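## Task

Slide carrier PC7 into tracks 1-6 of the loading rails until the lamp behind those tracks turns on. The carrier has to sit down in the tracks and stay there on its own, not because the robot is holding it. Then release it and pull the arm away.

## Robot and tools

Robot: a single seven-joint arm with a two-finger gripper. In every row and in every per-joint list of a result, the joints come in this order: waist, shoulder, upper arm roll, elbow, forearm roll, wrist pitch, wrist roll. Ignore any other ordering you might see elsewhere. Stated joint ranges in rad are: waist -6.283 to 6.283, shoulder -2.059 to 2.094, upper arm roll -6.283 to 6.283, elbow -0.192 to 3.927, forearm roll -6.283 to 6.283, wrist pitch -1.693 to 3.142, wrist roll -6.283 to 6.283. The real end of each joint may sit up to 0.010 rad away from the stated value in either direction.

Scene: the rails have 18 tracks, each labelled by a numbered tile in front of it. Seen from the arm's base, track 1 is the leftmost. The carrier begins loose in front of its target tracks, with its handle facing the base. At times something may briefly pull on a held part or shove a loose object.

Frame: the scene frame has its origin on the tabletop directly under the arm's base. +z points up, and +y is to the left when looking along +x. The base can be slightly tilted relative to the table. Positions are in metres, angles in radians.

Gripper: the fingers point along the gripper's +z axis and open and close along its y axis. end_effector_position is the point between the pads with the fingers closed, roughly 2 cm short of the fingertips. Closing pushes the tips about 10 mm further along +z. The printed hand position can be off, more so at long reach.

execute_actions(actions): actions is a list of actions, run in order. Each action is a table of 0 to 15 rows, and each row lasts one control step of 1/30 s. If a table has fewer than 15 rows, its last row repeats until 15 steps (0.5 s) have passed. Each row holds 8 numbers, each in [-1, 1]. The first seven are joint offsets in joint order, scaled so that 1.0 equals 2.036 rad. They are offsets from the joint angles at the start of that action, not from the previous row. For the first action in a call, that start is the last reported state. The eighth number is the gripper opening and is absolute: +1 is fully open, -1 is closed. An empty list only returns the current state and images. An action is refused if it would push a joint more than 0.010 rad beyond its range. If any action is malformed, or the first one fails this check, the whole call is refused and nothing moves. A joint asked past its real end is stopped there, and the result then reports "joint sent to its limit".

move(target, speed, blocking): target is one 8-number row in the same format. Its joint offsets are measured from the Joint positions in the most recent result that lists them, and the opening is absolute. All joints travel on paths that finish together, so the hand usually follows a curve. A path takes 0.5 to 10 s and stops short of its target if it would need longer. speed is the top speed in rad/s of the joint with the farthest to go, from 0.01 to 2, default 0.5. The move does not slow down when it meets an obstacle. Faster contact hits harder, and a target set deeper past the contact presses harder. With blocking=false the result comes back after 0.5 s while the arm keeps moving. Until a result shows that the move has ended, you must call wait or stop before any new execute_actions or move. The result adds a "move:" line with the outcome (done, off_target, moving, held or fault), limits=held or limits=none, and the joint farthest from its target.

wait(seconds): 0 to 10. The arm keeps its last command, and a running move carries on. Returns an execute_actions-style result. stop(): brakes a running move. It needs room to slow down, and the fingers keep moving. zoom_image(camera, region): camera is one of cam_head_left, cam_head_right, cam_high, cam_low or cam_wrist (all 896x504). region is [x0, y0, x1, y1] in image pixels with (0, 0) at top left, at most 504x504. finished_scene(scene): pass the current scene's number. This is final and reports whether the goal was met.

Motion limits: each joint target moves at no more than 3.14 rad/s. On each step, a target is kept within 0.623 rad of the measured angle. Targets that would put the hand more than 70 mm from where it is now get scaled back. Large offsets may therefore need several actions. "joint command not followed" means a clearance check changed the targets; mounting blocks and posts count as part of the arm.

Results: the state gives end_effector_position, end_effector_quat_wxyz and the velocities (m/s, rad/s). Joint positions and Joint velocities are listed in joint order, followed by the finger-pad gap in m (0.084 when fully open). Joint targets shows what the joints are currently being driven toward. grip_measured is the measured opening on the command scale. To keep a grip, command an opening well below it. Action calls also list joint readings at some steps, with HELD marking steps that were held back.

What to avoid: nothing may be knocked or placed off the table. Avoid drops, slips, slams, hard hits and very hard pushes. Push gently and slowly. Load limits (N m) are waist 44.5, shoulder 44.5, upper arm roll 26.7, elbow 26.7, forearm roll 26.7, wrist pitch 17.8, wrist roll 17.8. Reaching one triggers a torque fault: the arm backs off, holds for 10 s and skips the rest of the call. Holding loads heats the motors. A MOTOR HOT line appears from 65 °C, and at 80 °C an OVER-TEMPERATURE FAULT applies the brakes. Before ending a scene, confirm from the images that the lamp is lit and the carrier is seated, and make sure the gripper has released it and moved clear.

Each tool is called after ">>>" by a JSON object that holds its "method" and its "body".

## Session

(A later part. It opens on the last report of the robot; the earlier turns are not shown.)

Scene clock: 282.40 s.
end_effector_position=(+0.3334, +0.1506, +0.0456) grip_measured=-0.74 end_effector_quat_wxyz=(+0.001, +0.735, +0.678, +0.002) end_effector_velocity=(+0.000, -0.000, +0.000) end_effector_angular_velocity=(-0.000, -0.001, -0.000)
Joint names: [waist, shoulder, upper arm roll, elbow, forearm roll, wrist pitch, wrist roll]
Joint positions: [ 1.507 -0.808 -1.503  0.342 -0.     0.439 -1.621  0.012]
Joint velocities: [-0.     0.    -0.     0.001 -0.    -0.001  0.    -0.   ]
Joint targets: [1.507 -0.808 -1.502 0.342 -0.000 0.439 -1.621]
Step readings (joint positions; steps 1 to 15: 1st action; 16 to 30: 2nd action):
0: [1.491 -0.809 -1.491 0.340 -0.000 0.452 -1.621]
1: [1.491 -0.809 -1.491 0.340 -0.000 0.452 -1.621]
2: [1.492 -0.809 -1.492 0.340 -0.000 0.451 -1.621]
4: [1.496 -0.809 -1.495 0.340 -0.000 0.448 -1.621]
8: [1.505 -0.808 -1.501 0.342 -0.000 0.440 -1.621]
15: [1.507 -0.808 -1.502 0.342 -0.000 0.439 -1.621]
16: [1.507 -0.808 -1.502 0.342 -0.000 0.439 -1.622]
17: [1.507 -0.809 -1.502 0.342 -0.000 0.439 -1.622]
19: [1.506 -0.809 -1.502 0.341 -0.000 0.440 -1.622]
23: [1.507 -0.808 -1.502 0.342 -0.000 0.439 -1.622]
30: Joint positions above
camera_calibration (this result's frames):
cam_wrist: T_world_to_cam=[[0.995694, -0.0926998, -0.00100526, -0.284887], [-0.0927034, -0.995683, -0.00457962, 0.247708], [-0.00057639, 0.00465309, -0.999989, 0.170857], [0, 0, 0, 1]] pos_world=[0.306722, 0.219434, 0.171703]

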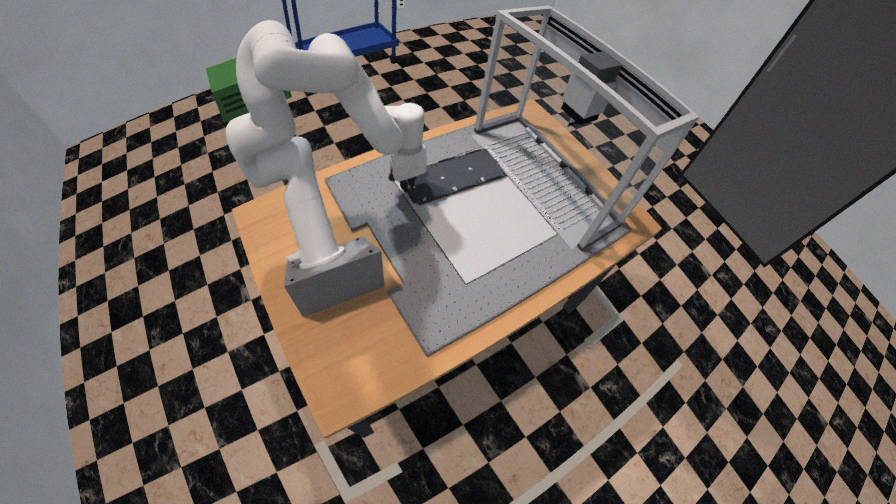

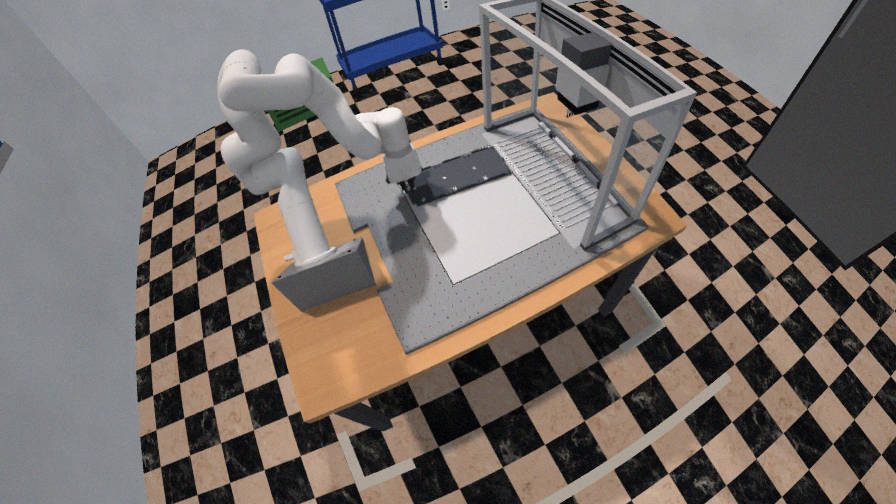

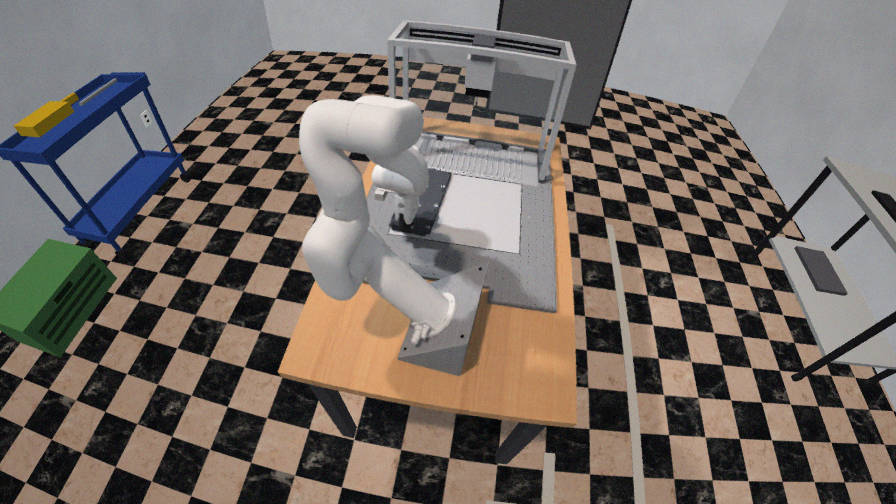

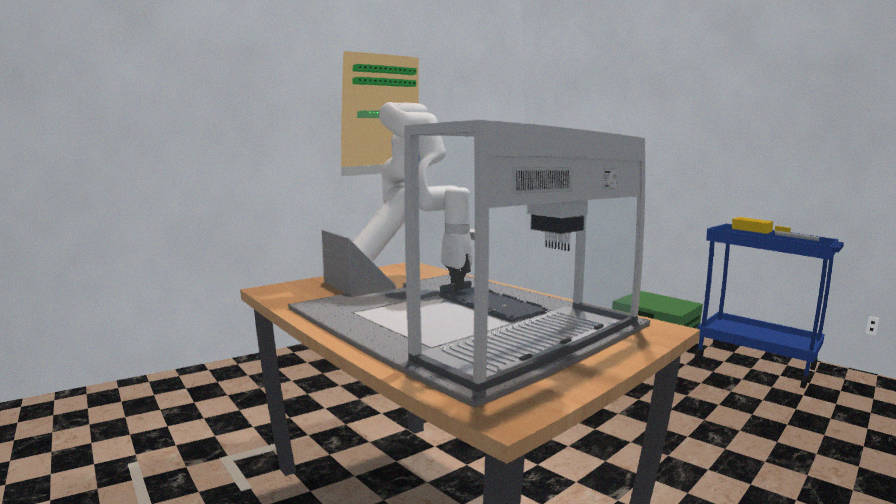

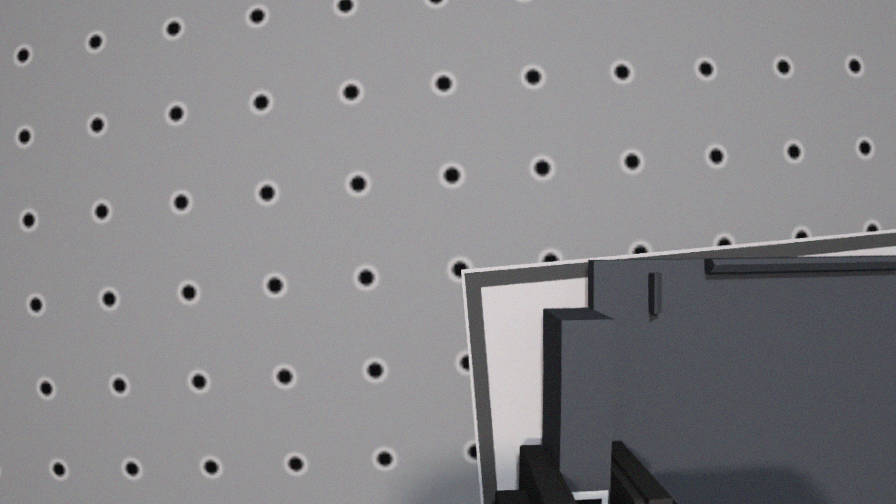

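>>> {"method": "move", "body": {"target": [-0.0002,0.0021,-0.0208,0,0,0,-0.0604,-1], "speed": 0.1}}

Scene clock: 306.73 s.
end_effector_position=(+0.3314, +0.1372, +0.0456) grip_measured=-0.74 end_effector_quat_wxyz=(+0.001, +0.707, +0.707, +0.002) end_effector_velocity=(-0.000, -0.000, -0.000) end_effector_angular_velocity=(+0.000, +0.000, +0.001)
Joint names: [waist, shoulder, upper arm roll, elbow, forearm roll, wrist pitch, wrist roll]
Joint positions: [ 1.506 -0.804 -1.545  0.342 -0.     0.439 -1.744  0.012]
Joint velocities: [ 0.    -0.    -0.001 -0.    -0.001  0.    -0.001 -0.   ]
Joint targets: [1.506 -0.804 -1.545 0.342 -0.000 0.439 -1.744]
move: done; limits=none; farthest joint: the upper arm roll, 0.001 radians from its target (0.043 radians at the start)
camera_calibration (this result's frames):
cam_wrist: T_world_to_cam=[[0.999917, -0.0128401, -0.000802963, -0.296481], [-0.0128433, -0.999909, -0.00415094, 0.20827], [-0.000749592, 0.00416091, -0.999991, 0.171053], [0, 0, 0, 1]] pos_world=[0.29926, 0.203733, 0.171678]

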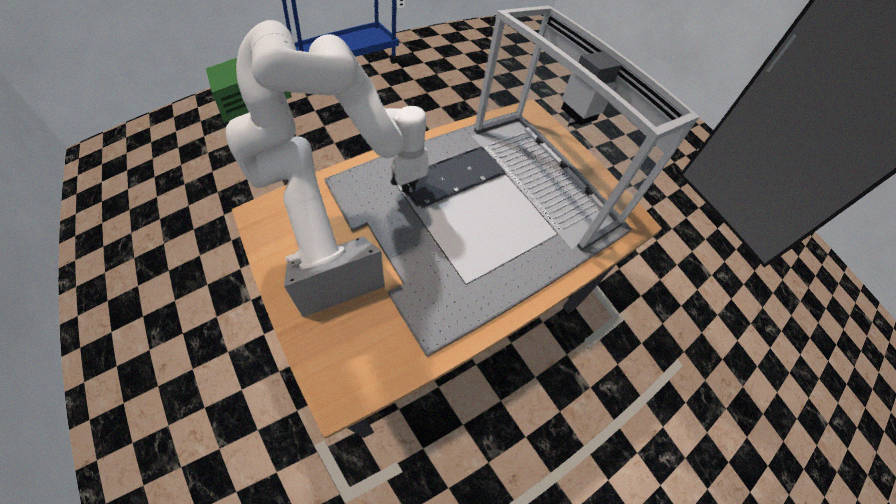

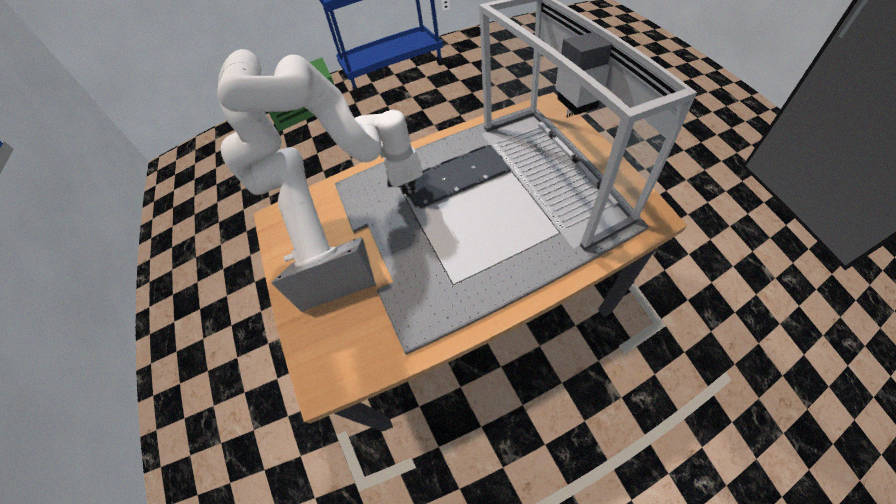

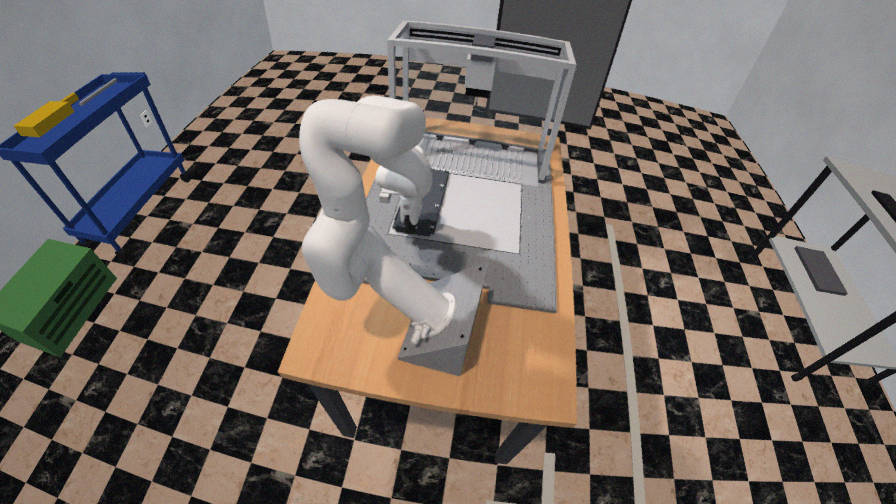

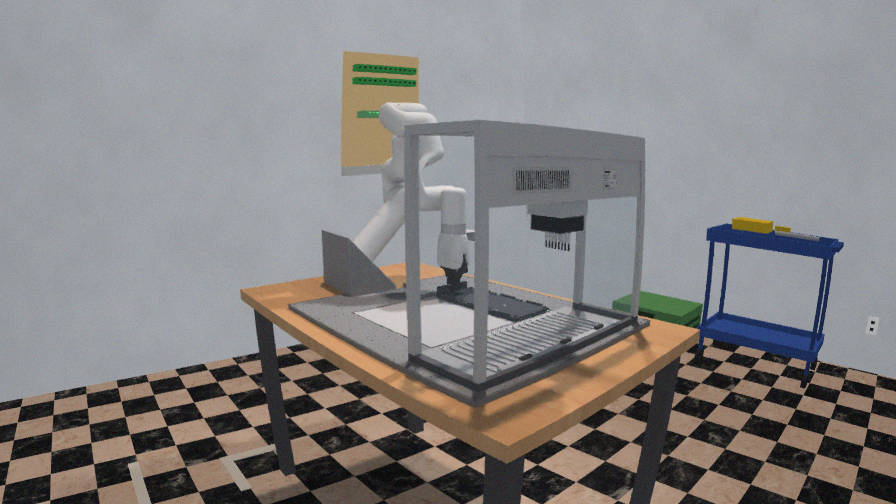

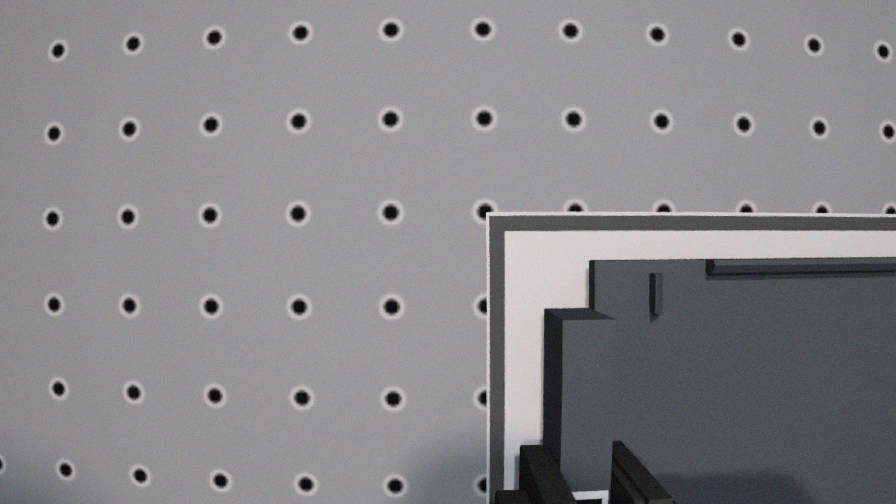

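>>> {"method": "zoom_image", "body": {"camera": "cam_wrist", "region": [476, 190, 896, 330]}}

>>> {"method": "zoom_image", "body": {"camera": "cam_head_right", "region": [455, 125, 555, 195]}}

>>> {"method": "zoom_image", "body": {"camera": "cam_low", "region": [485, 285, 615, 345]}}

Region (476, 190, 896, 330) of cam_wrist's 896x504 image, scaled by 1.200, with more detail than that image has.

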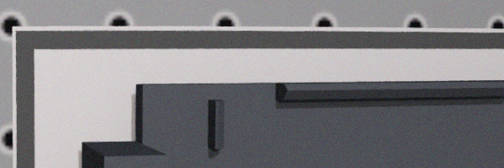

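Region (455, 125, 555, 195) of cam_head_right's 896x504 image, scaled by 5.040, with more detail than that image has; it fills the top 353 rows of this view, and the rest is white.

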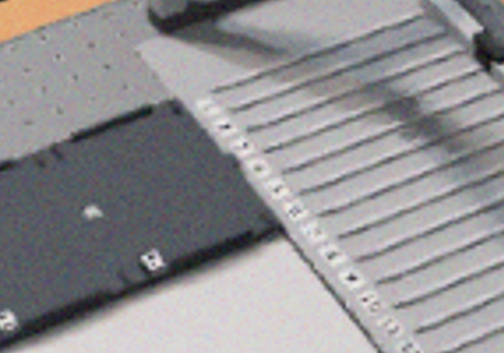

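Region (485, 285, 615, 345) of cam_low's 896x504 image, scaled by 3.877, with more detail than that image has; it fills the top 233 rows of this view, and the rest is white.

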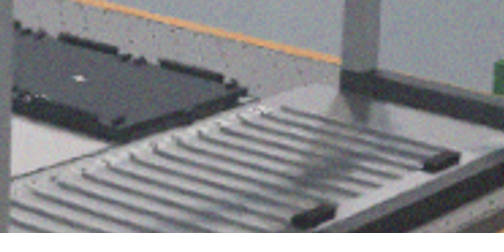

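>>> {"method": "move", "body": {"target": [0.0592,-0.0005,-0.0334,0.0488,0,0.0082,0.0069,-1], "speed": 0.12}}

>>> {"method": "zoom_image", "body": {"camera": "cam_head_right", "region": [455, 125, 555, 195]}}

Scene clock: 351.53 s.
end_effector_position=(+0.3604, +0.1373, +0.0454) grip_measured=-0.74 end_effector_quat_wxyz=(-0.000, +0.707, +0.708, +0.001) end_effector_velocity=(-0.001, -0.000, -0.001) end_effector_angular_velocity=(+0.000, +0.002, -0.001)
Joint names: [waist, shoulder, upper arm roll, elbow, forearm roll, wrist pitch, wrist roll]
Joint positions: [ 1.626 -0.805 -1.613  0.442 -0.     0.455 -1.73   0.012]
Joint velocities: [ 0.002 -0.    -0.002 -0.001 -0.    -0.     0.     0.   ]
Joint targets: [1.627 -0.805 -1.613 0.441 -0.000 0.455 -1.730]
move: done; limits=none; farthest joint: the elbow, 0.001 radians from its target (0.099 radians at the start)
camera_calibration (this result's frames):
cam_wrist: T_world_to_cam=[[0.999924, -0.0117429, -0.00365143, -0.325466], [-0.0117576, -0.999923, -0.00404904, 0.208335], [-0.0036036, 0.00409167, -0.999985, 0.171837], [0, 0, 0, 1]] pos_world=[0.32851, 0.203794, 0.171489]

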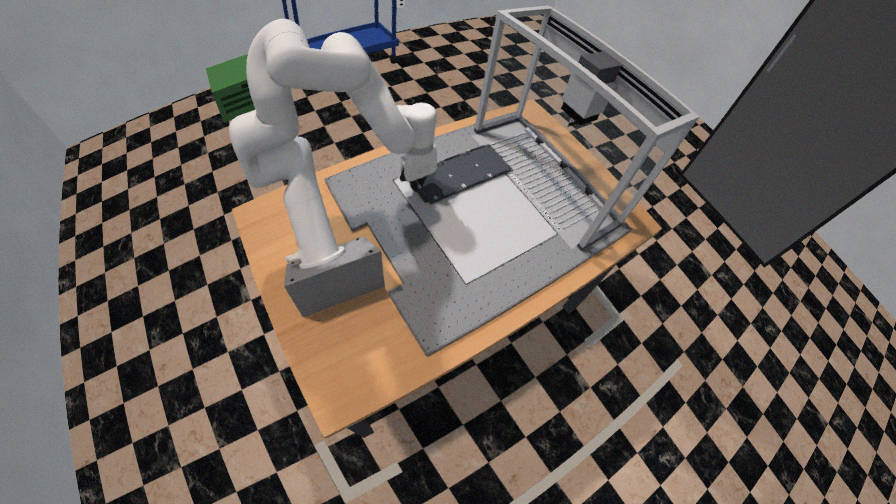

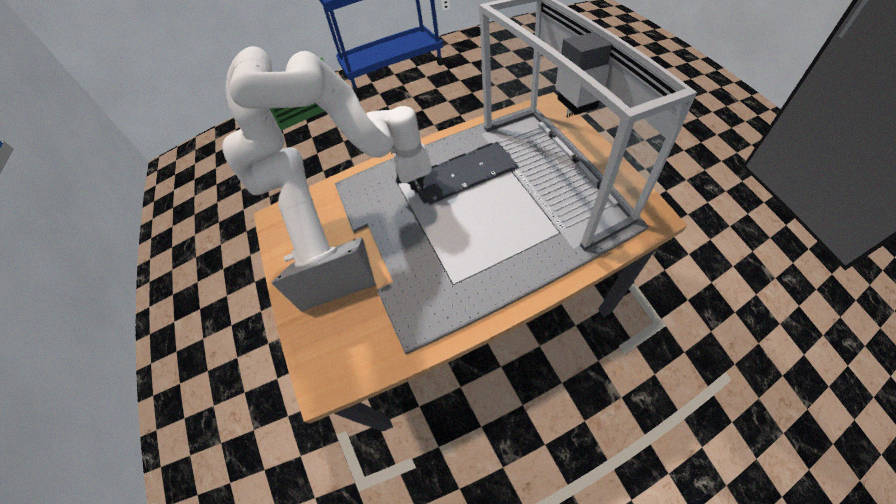

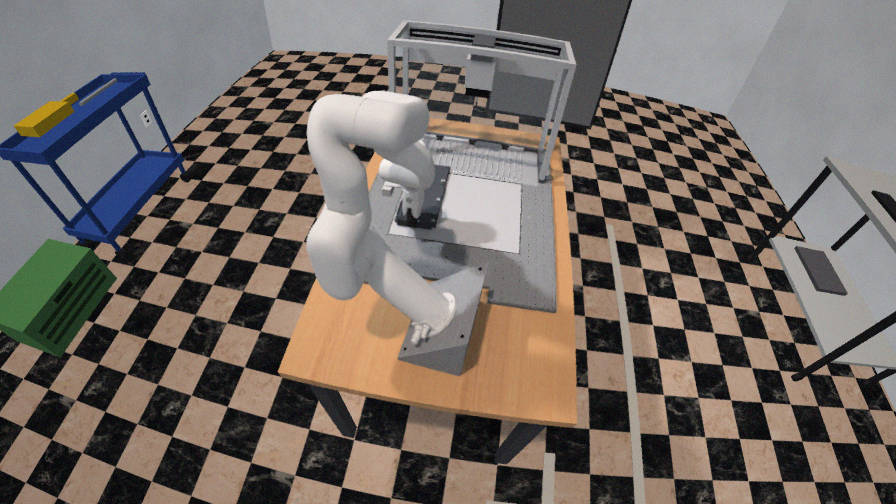

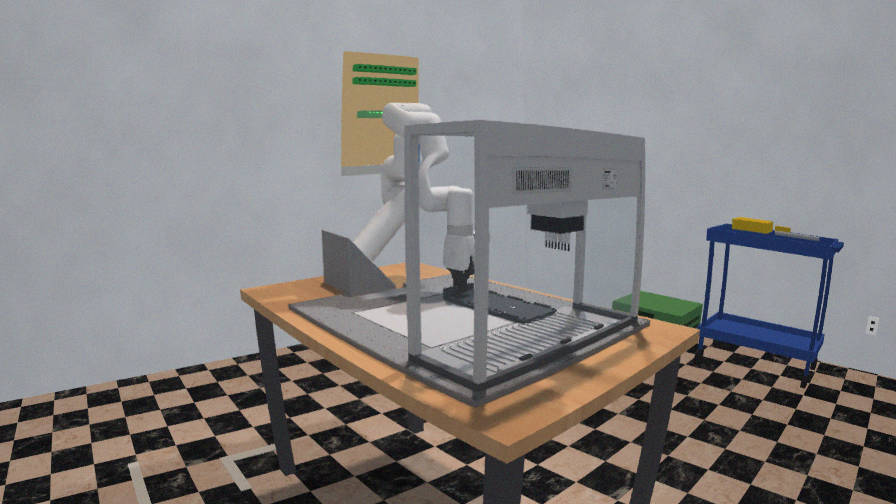

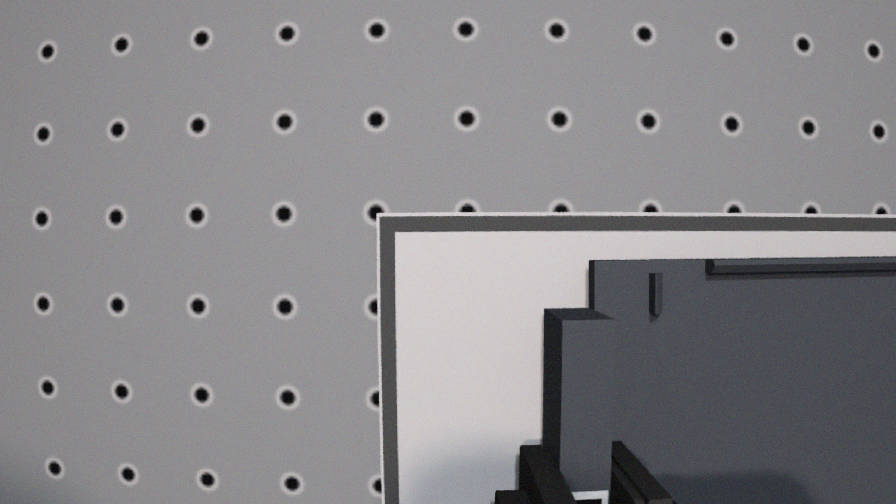

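Region (455, 125, 555, 195) of cam_head_right's 896x504 image, scaled by 5.040, with more detail than that image has; it fills the top 353 rows of this view, and the rest is white.

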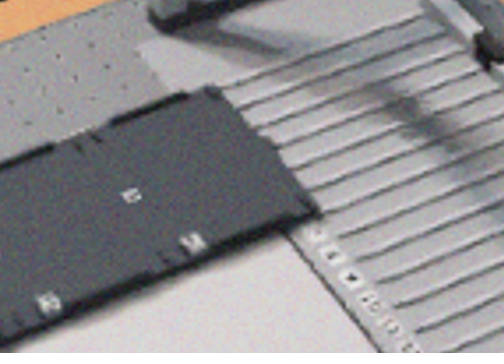

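>>> {"method": "move", "body": {"target": [0.0554,-0.0029,-0.0320,0.0502,0,0.0111,0.0063,-1], "speed": 0.08}}

>>> {"method": "zoom_image", "body": {"camera": "cam_low", "region": [485, 285, 615, 345]}}

>>> {"method": "zoom_image", "body": {"camera": "cam_wrist", "region": [476, 190, 896, 330]}}

Scene clock: 362.80 s.
end_effector_position=(+0.3897, +0.1375, +0.0450) grip_measured=-0.74 end_effector_quat_wxyz=(-0.001, +0.707, +0.708, +0.000) end_effector_velocity=(-0.001, +0.000, -0.001) end_effector_angular_velocity=(-0.000, +0.003, +0.001)
Joint names: [waist, shoulder, upper arm roll, elbow, forearm roll, wrist pitch, wrist roll]
Joint positions: [ 1.739 -0.811 -1.678  0.544 -0.     0.478 -1.718  0.012]
Joint velocities: [ 0.001 -0.    -0.001 -0.002 -0.001  0.     0.     0.   ]
Joint targets: [1.739 -0.811 -1.678 0.544 -0.000 0.478 -1.717]
move: done; limits=none; farthest joint: the upper arm roll, 0.001 radians from its target (0.065 radians at the start)
camera_calibration (this result's frames):
cam_wrist: T_world_to_cam=[[0.999917, -0.0116683, -0.00538098, -0.354701], [-0.0116923, -0.999922, -0.00445404, 0.208888], [-0.00532859, 0.00451659, -0.999976, 0.172159], [0, 0, 0, 1]] pos_world=[0.358032, 0.203956, 0.171177]

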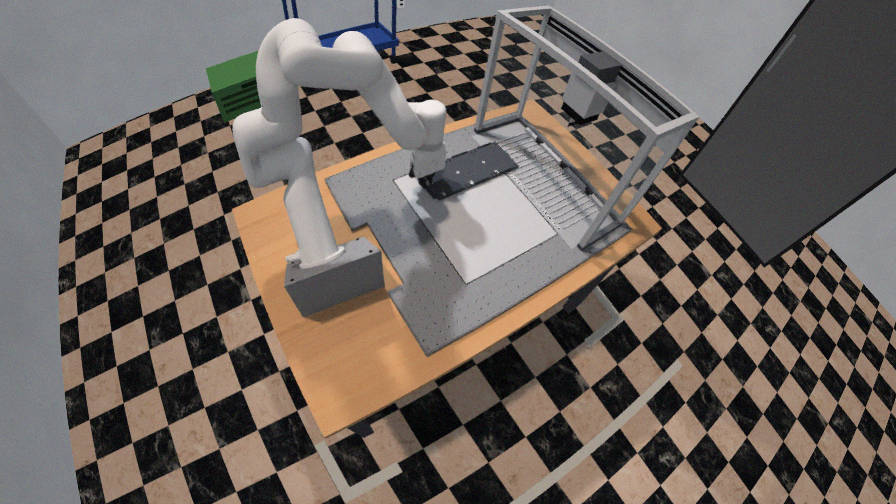

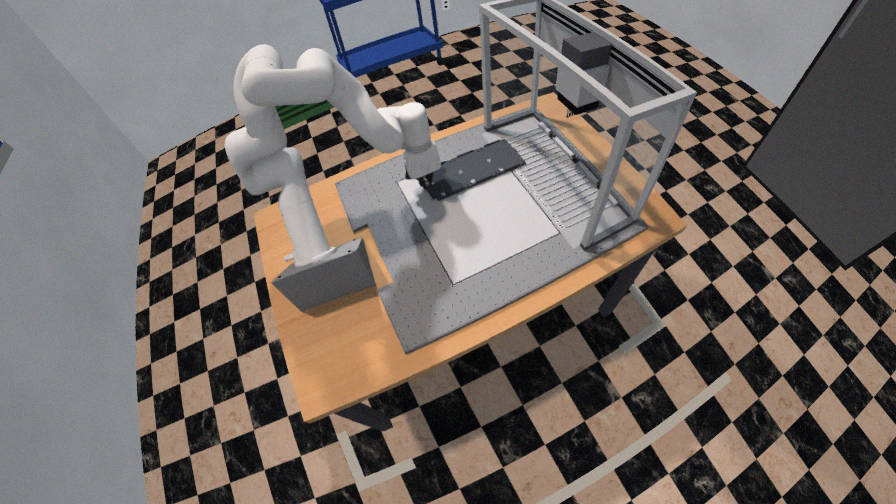

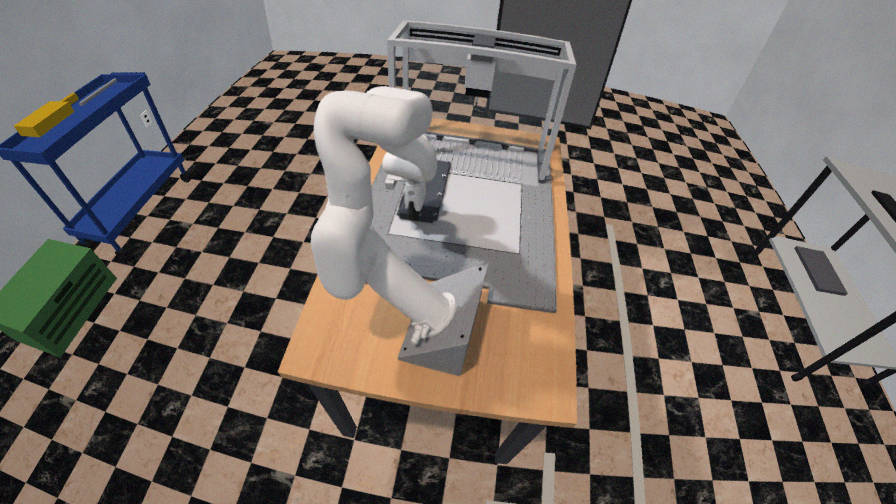

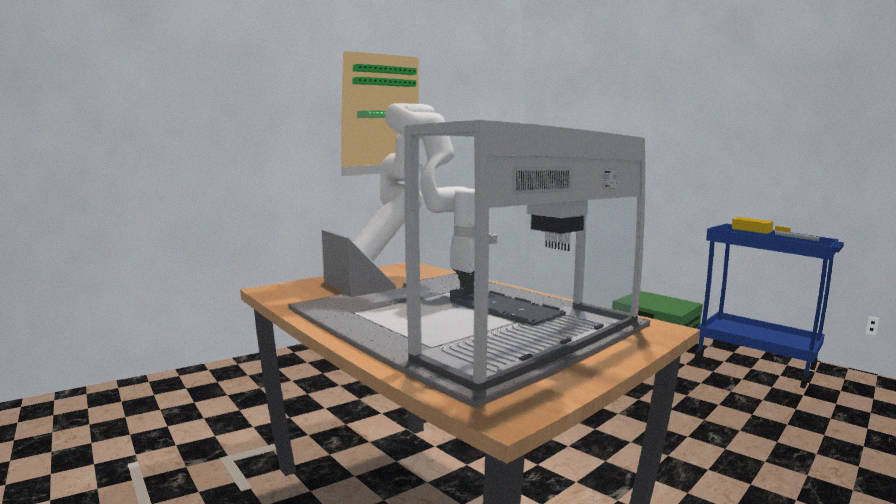

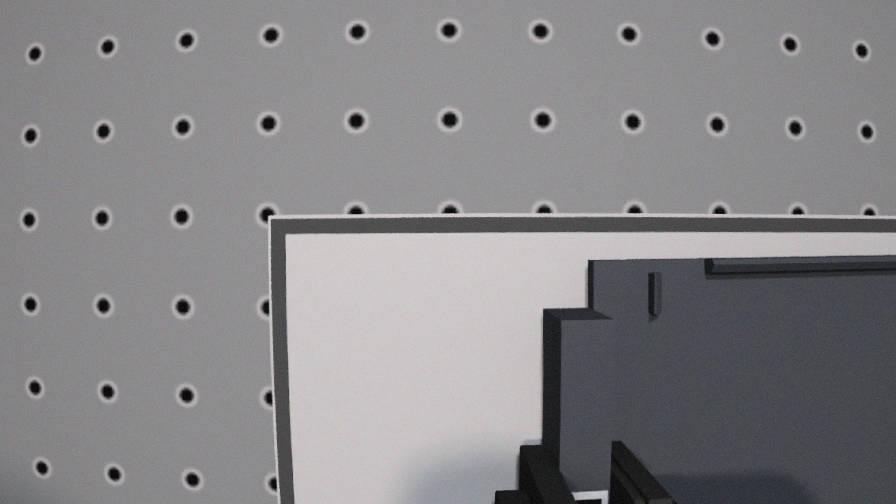

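Region (485, 285, 615, 345) of cam_low's 896x504 image, scaled by 3.877, with more detail than that image has; it fills the top 233 rows of this view, and the rest is white.

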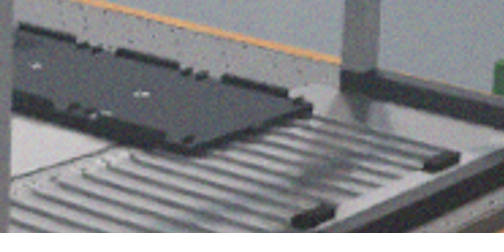

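Region (476, 190, 896, 330) of cam_wrist's 896x504 image, scaled by 1.200, with more detail than that image has.

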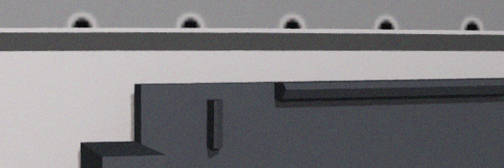

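>>> {"method": "move", "body": {"target": [0.0829,-0.0084,-0.0480,0.0879,0,0.0263,0.0092,-0.55], "speed": 0.1}}

>>> {"method": "zoom_image", "body": {"camera": "cam_low", "region": [485, 285, 615, 345]}}

Scene clock: 405.27 s.
end_effector_position=(+0.4395, +0.1380, +0.0462) grip_measured=-0.57 end_effector_quat_wxyz=(-0.001, +0.707, +0.707, +0.000) end_effector_velocity=(+0.001, -0.000, +0.000) end_effector_angular_velocity=(-0.001, -0.003, -0.000)
Joint names: [waist, shoulder, upper arm roll, elbow, forearm roll, wrist pitch, wrist roll]
Joint positions: [ 1.908 -0.828 -1.775  0.722 -0.     0.532 -1.699  0.019]
Joint velocities: [ 0.001 -0.    -0.001  0.002 -0.    -0.002  0.    -0.   ]
Joint targets: [1.907 -0.828 -1.775 0.723 -0.000 0.531 -1.699]
move: done; limits=none; farthest joint: the upper arm roll, 0.001 radians from its target (0.098 radians at the start)
camera_calibration (this result's frames):
cam_wrist: T_world_to_cam=[[0.999908, -0.0123119, -0.00564376, -0.404404], [-0.0123379, -0.999913, -0.00459993, 0.210223], [-0.00558664, 0.00466914, -0.999973, 0.173743], [0, 0, 0, 1]] pos_world=[0.407932, 0.204414, 0.172423]

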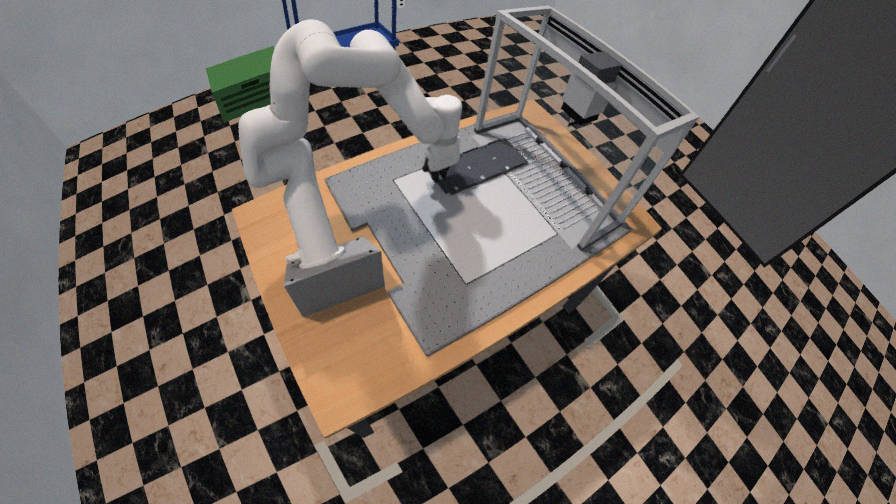

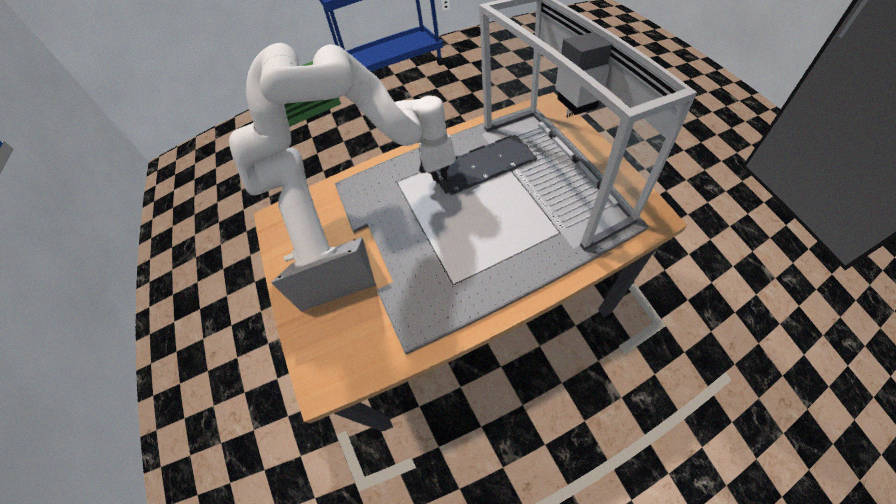

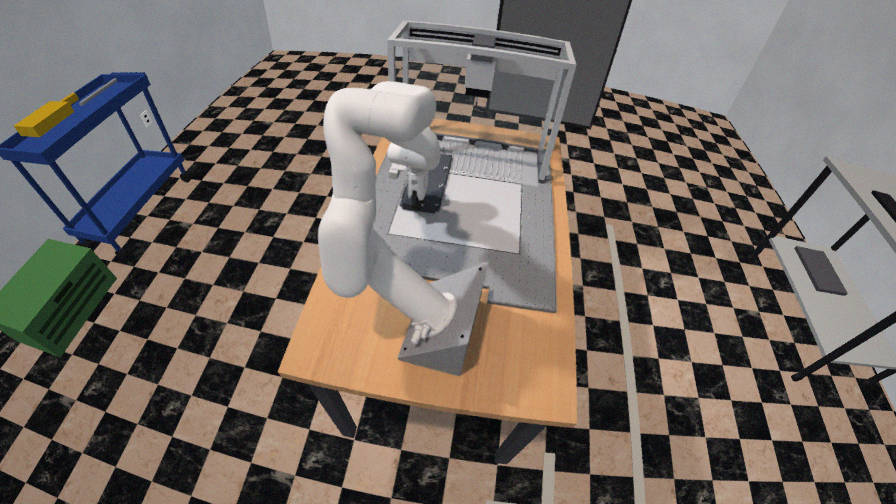

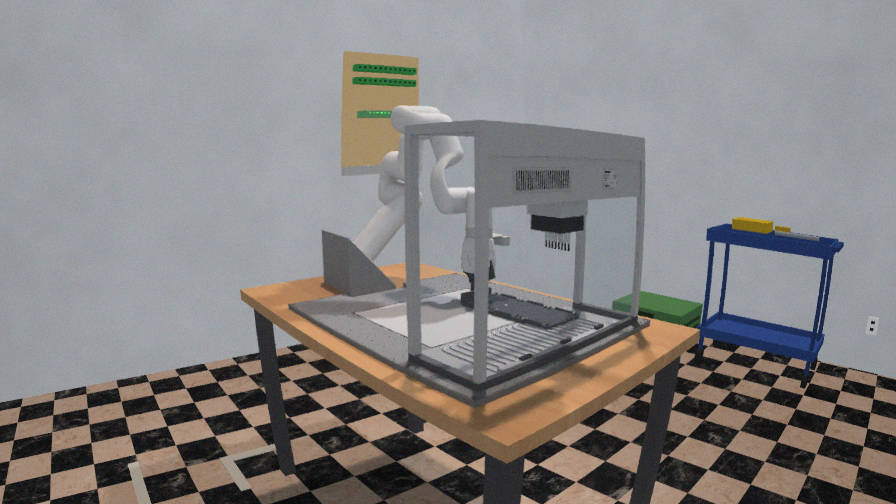

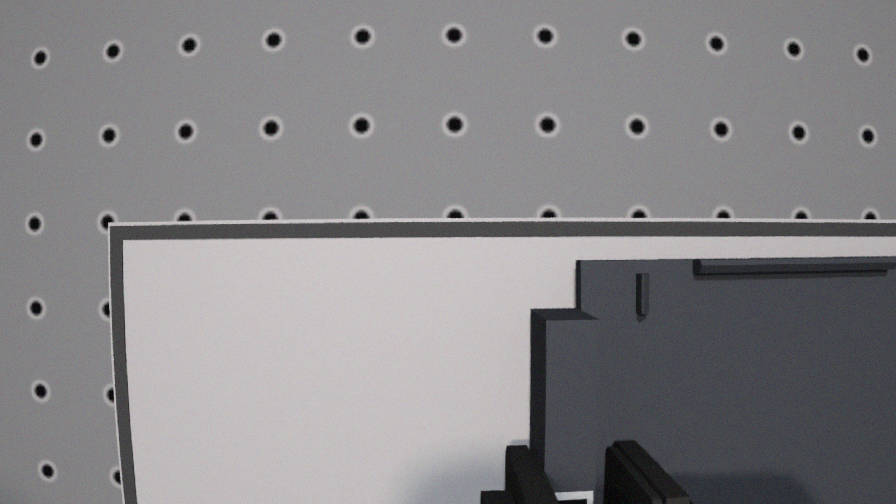

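Region (485, 285, 615, 345) of cam_low's 896x504 image, scaled by 3.877, with more detail than that image has; it fills the top 233 rows of this view, and the rest is white.

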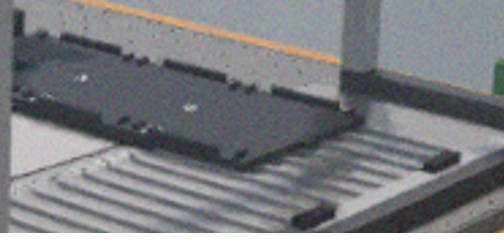

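>>> {"method": "move", "body": {"target": [0.0805,-0.0139,-0.0477,0.0931,0,0.0306,0.0065,-0.55], "speed": 0.14}}

>>> {"method": "zoom_image", "body": {"camera": "cam_head_right", "region": [465, 105, 595, 195]}}

Scene clock: 414.13 s.
end_effector_position=(+0.4899, +0.1375, +0.0466) grip_measured=-0.57 end_effector_quat_wxyz=(-0.000, +0.707, +0.707, +0.001) end_effector_velocity=(-0.001, -0.000, -0.000) end_effector_angular_velocity=(+0.000, +0.003, -0.001)
Joint names: [waist, shoulder, upper arm roll, elbow, forearm roll, wrist pitch, wrist roll]
Joint positions: [ 2.071 -0.856 -1.872  0.911 -0.     0.594 -1.686  0.019]
Joint velocities: [ 0.001 -0.    -0.001  0.001  0.001  0.003 -0.     0.   ]
Joint targets: [2.071 -0.857 -1.872 0.912 -0.000 0.594 -1.686]
move: done; limits=none; farthest joint: the waist, 0.001 radians from its target (0.165 radians at the start)
camera_calibration (this result's frames):
cam_wrist: T_world_to_cam=[[0.999907, -0.013055, -0.0040125, -0.454827], [-0.0130723, -0.999905, -0.00431143, 0.21067], [-0.00395583, 0.00436348, -0.999983, 0.173664], [0, 0, 0, 1]] pos_world=[0.458225, 0.203954, 0.172745]

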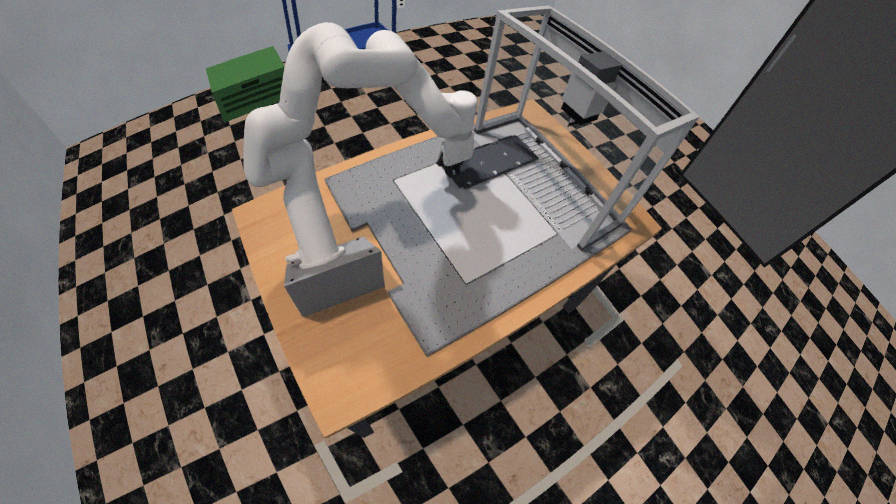

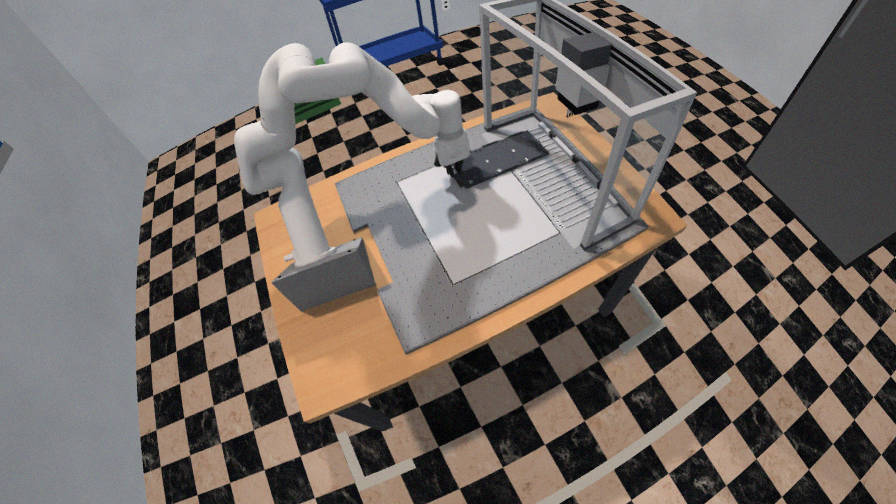

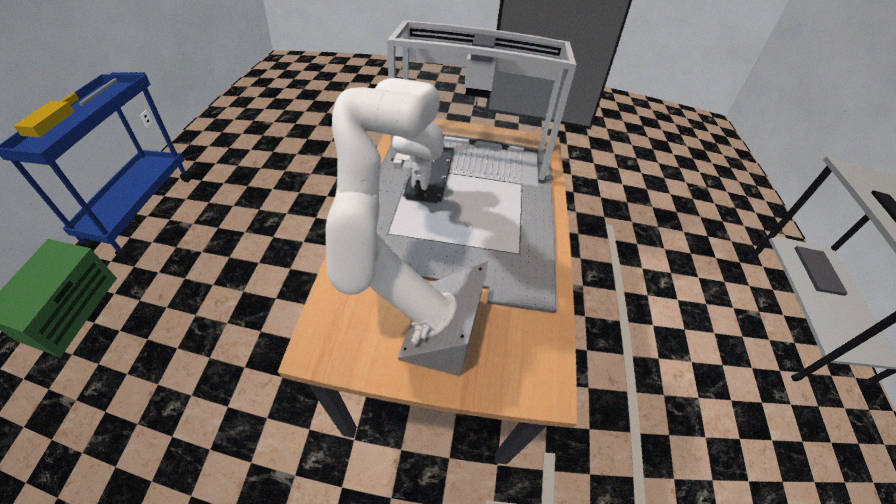

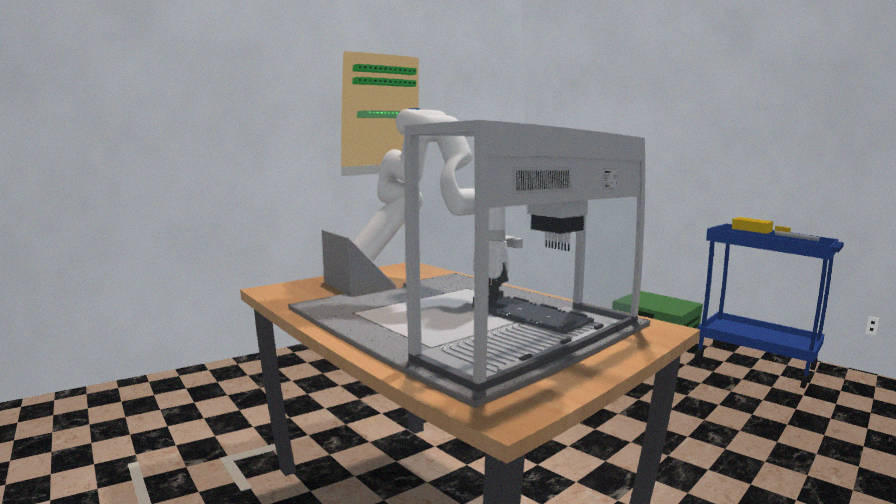

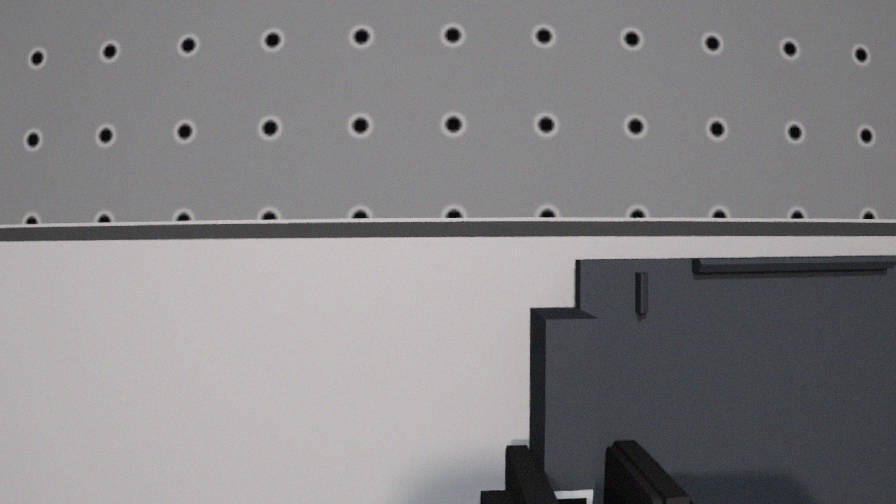

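Region (465, 105, 595, 195) of cam_head_right's 896x504 image, scaled by 3.877, with more detail than that image has; it fills the top 349 rows of this view, and the rest is white.

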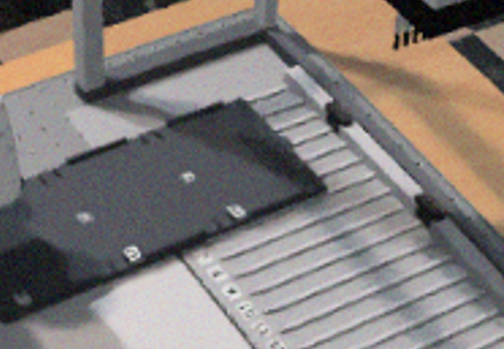

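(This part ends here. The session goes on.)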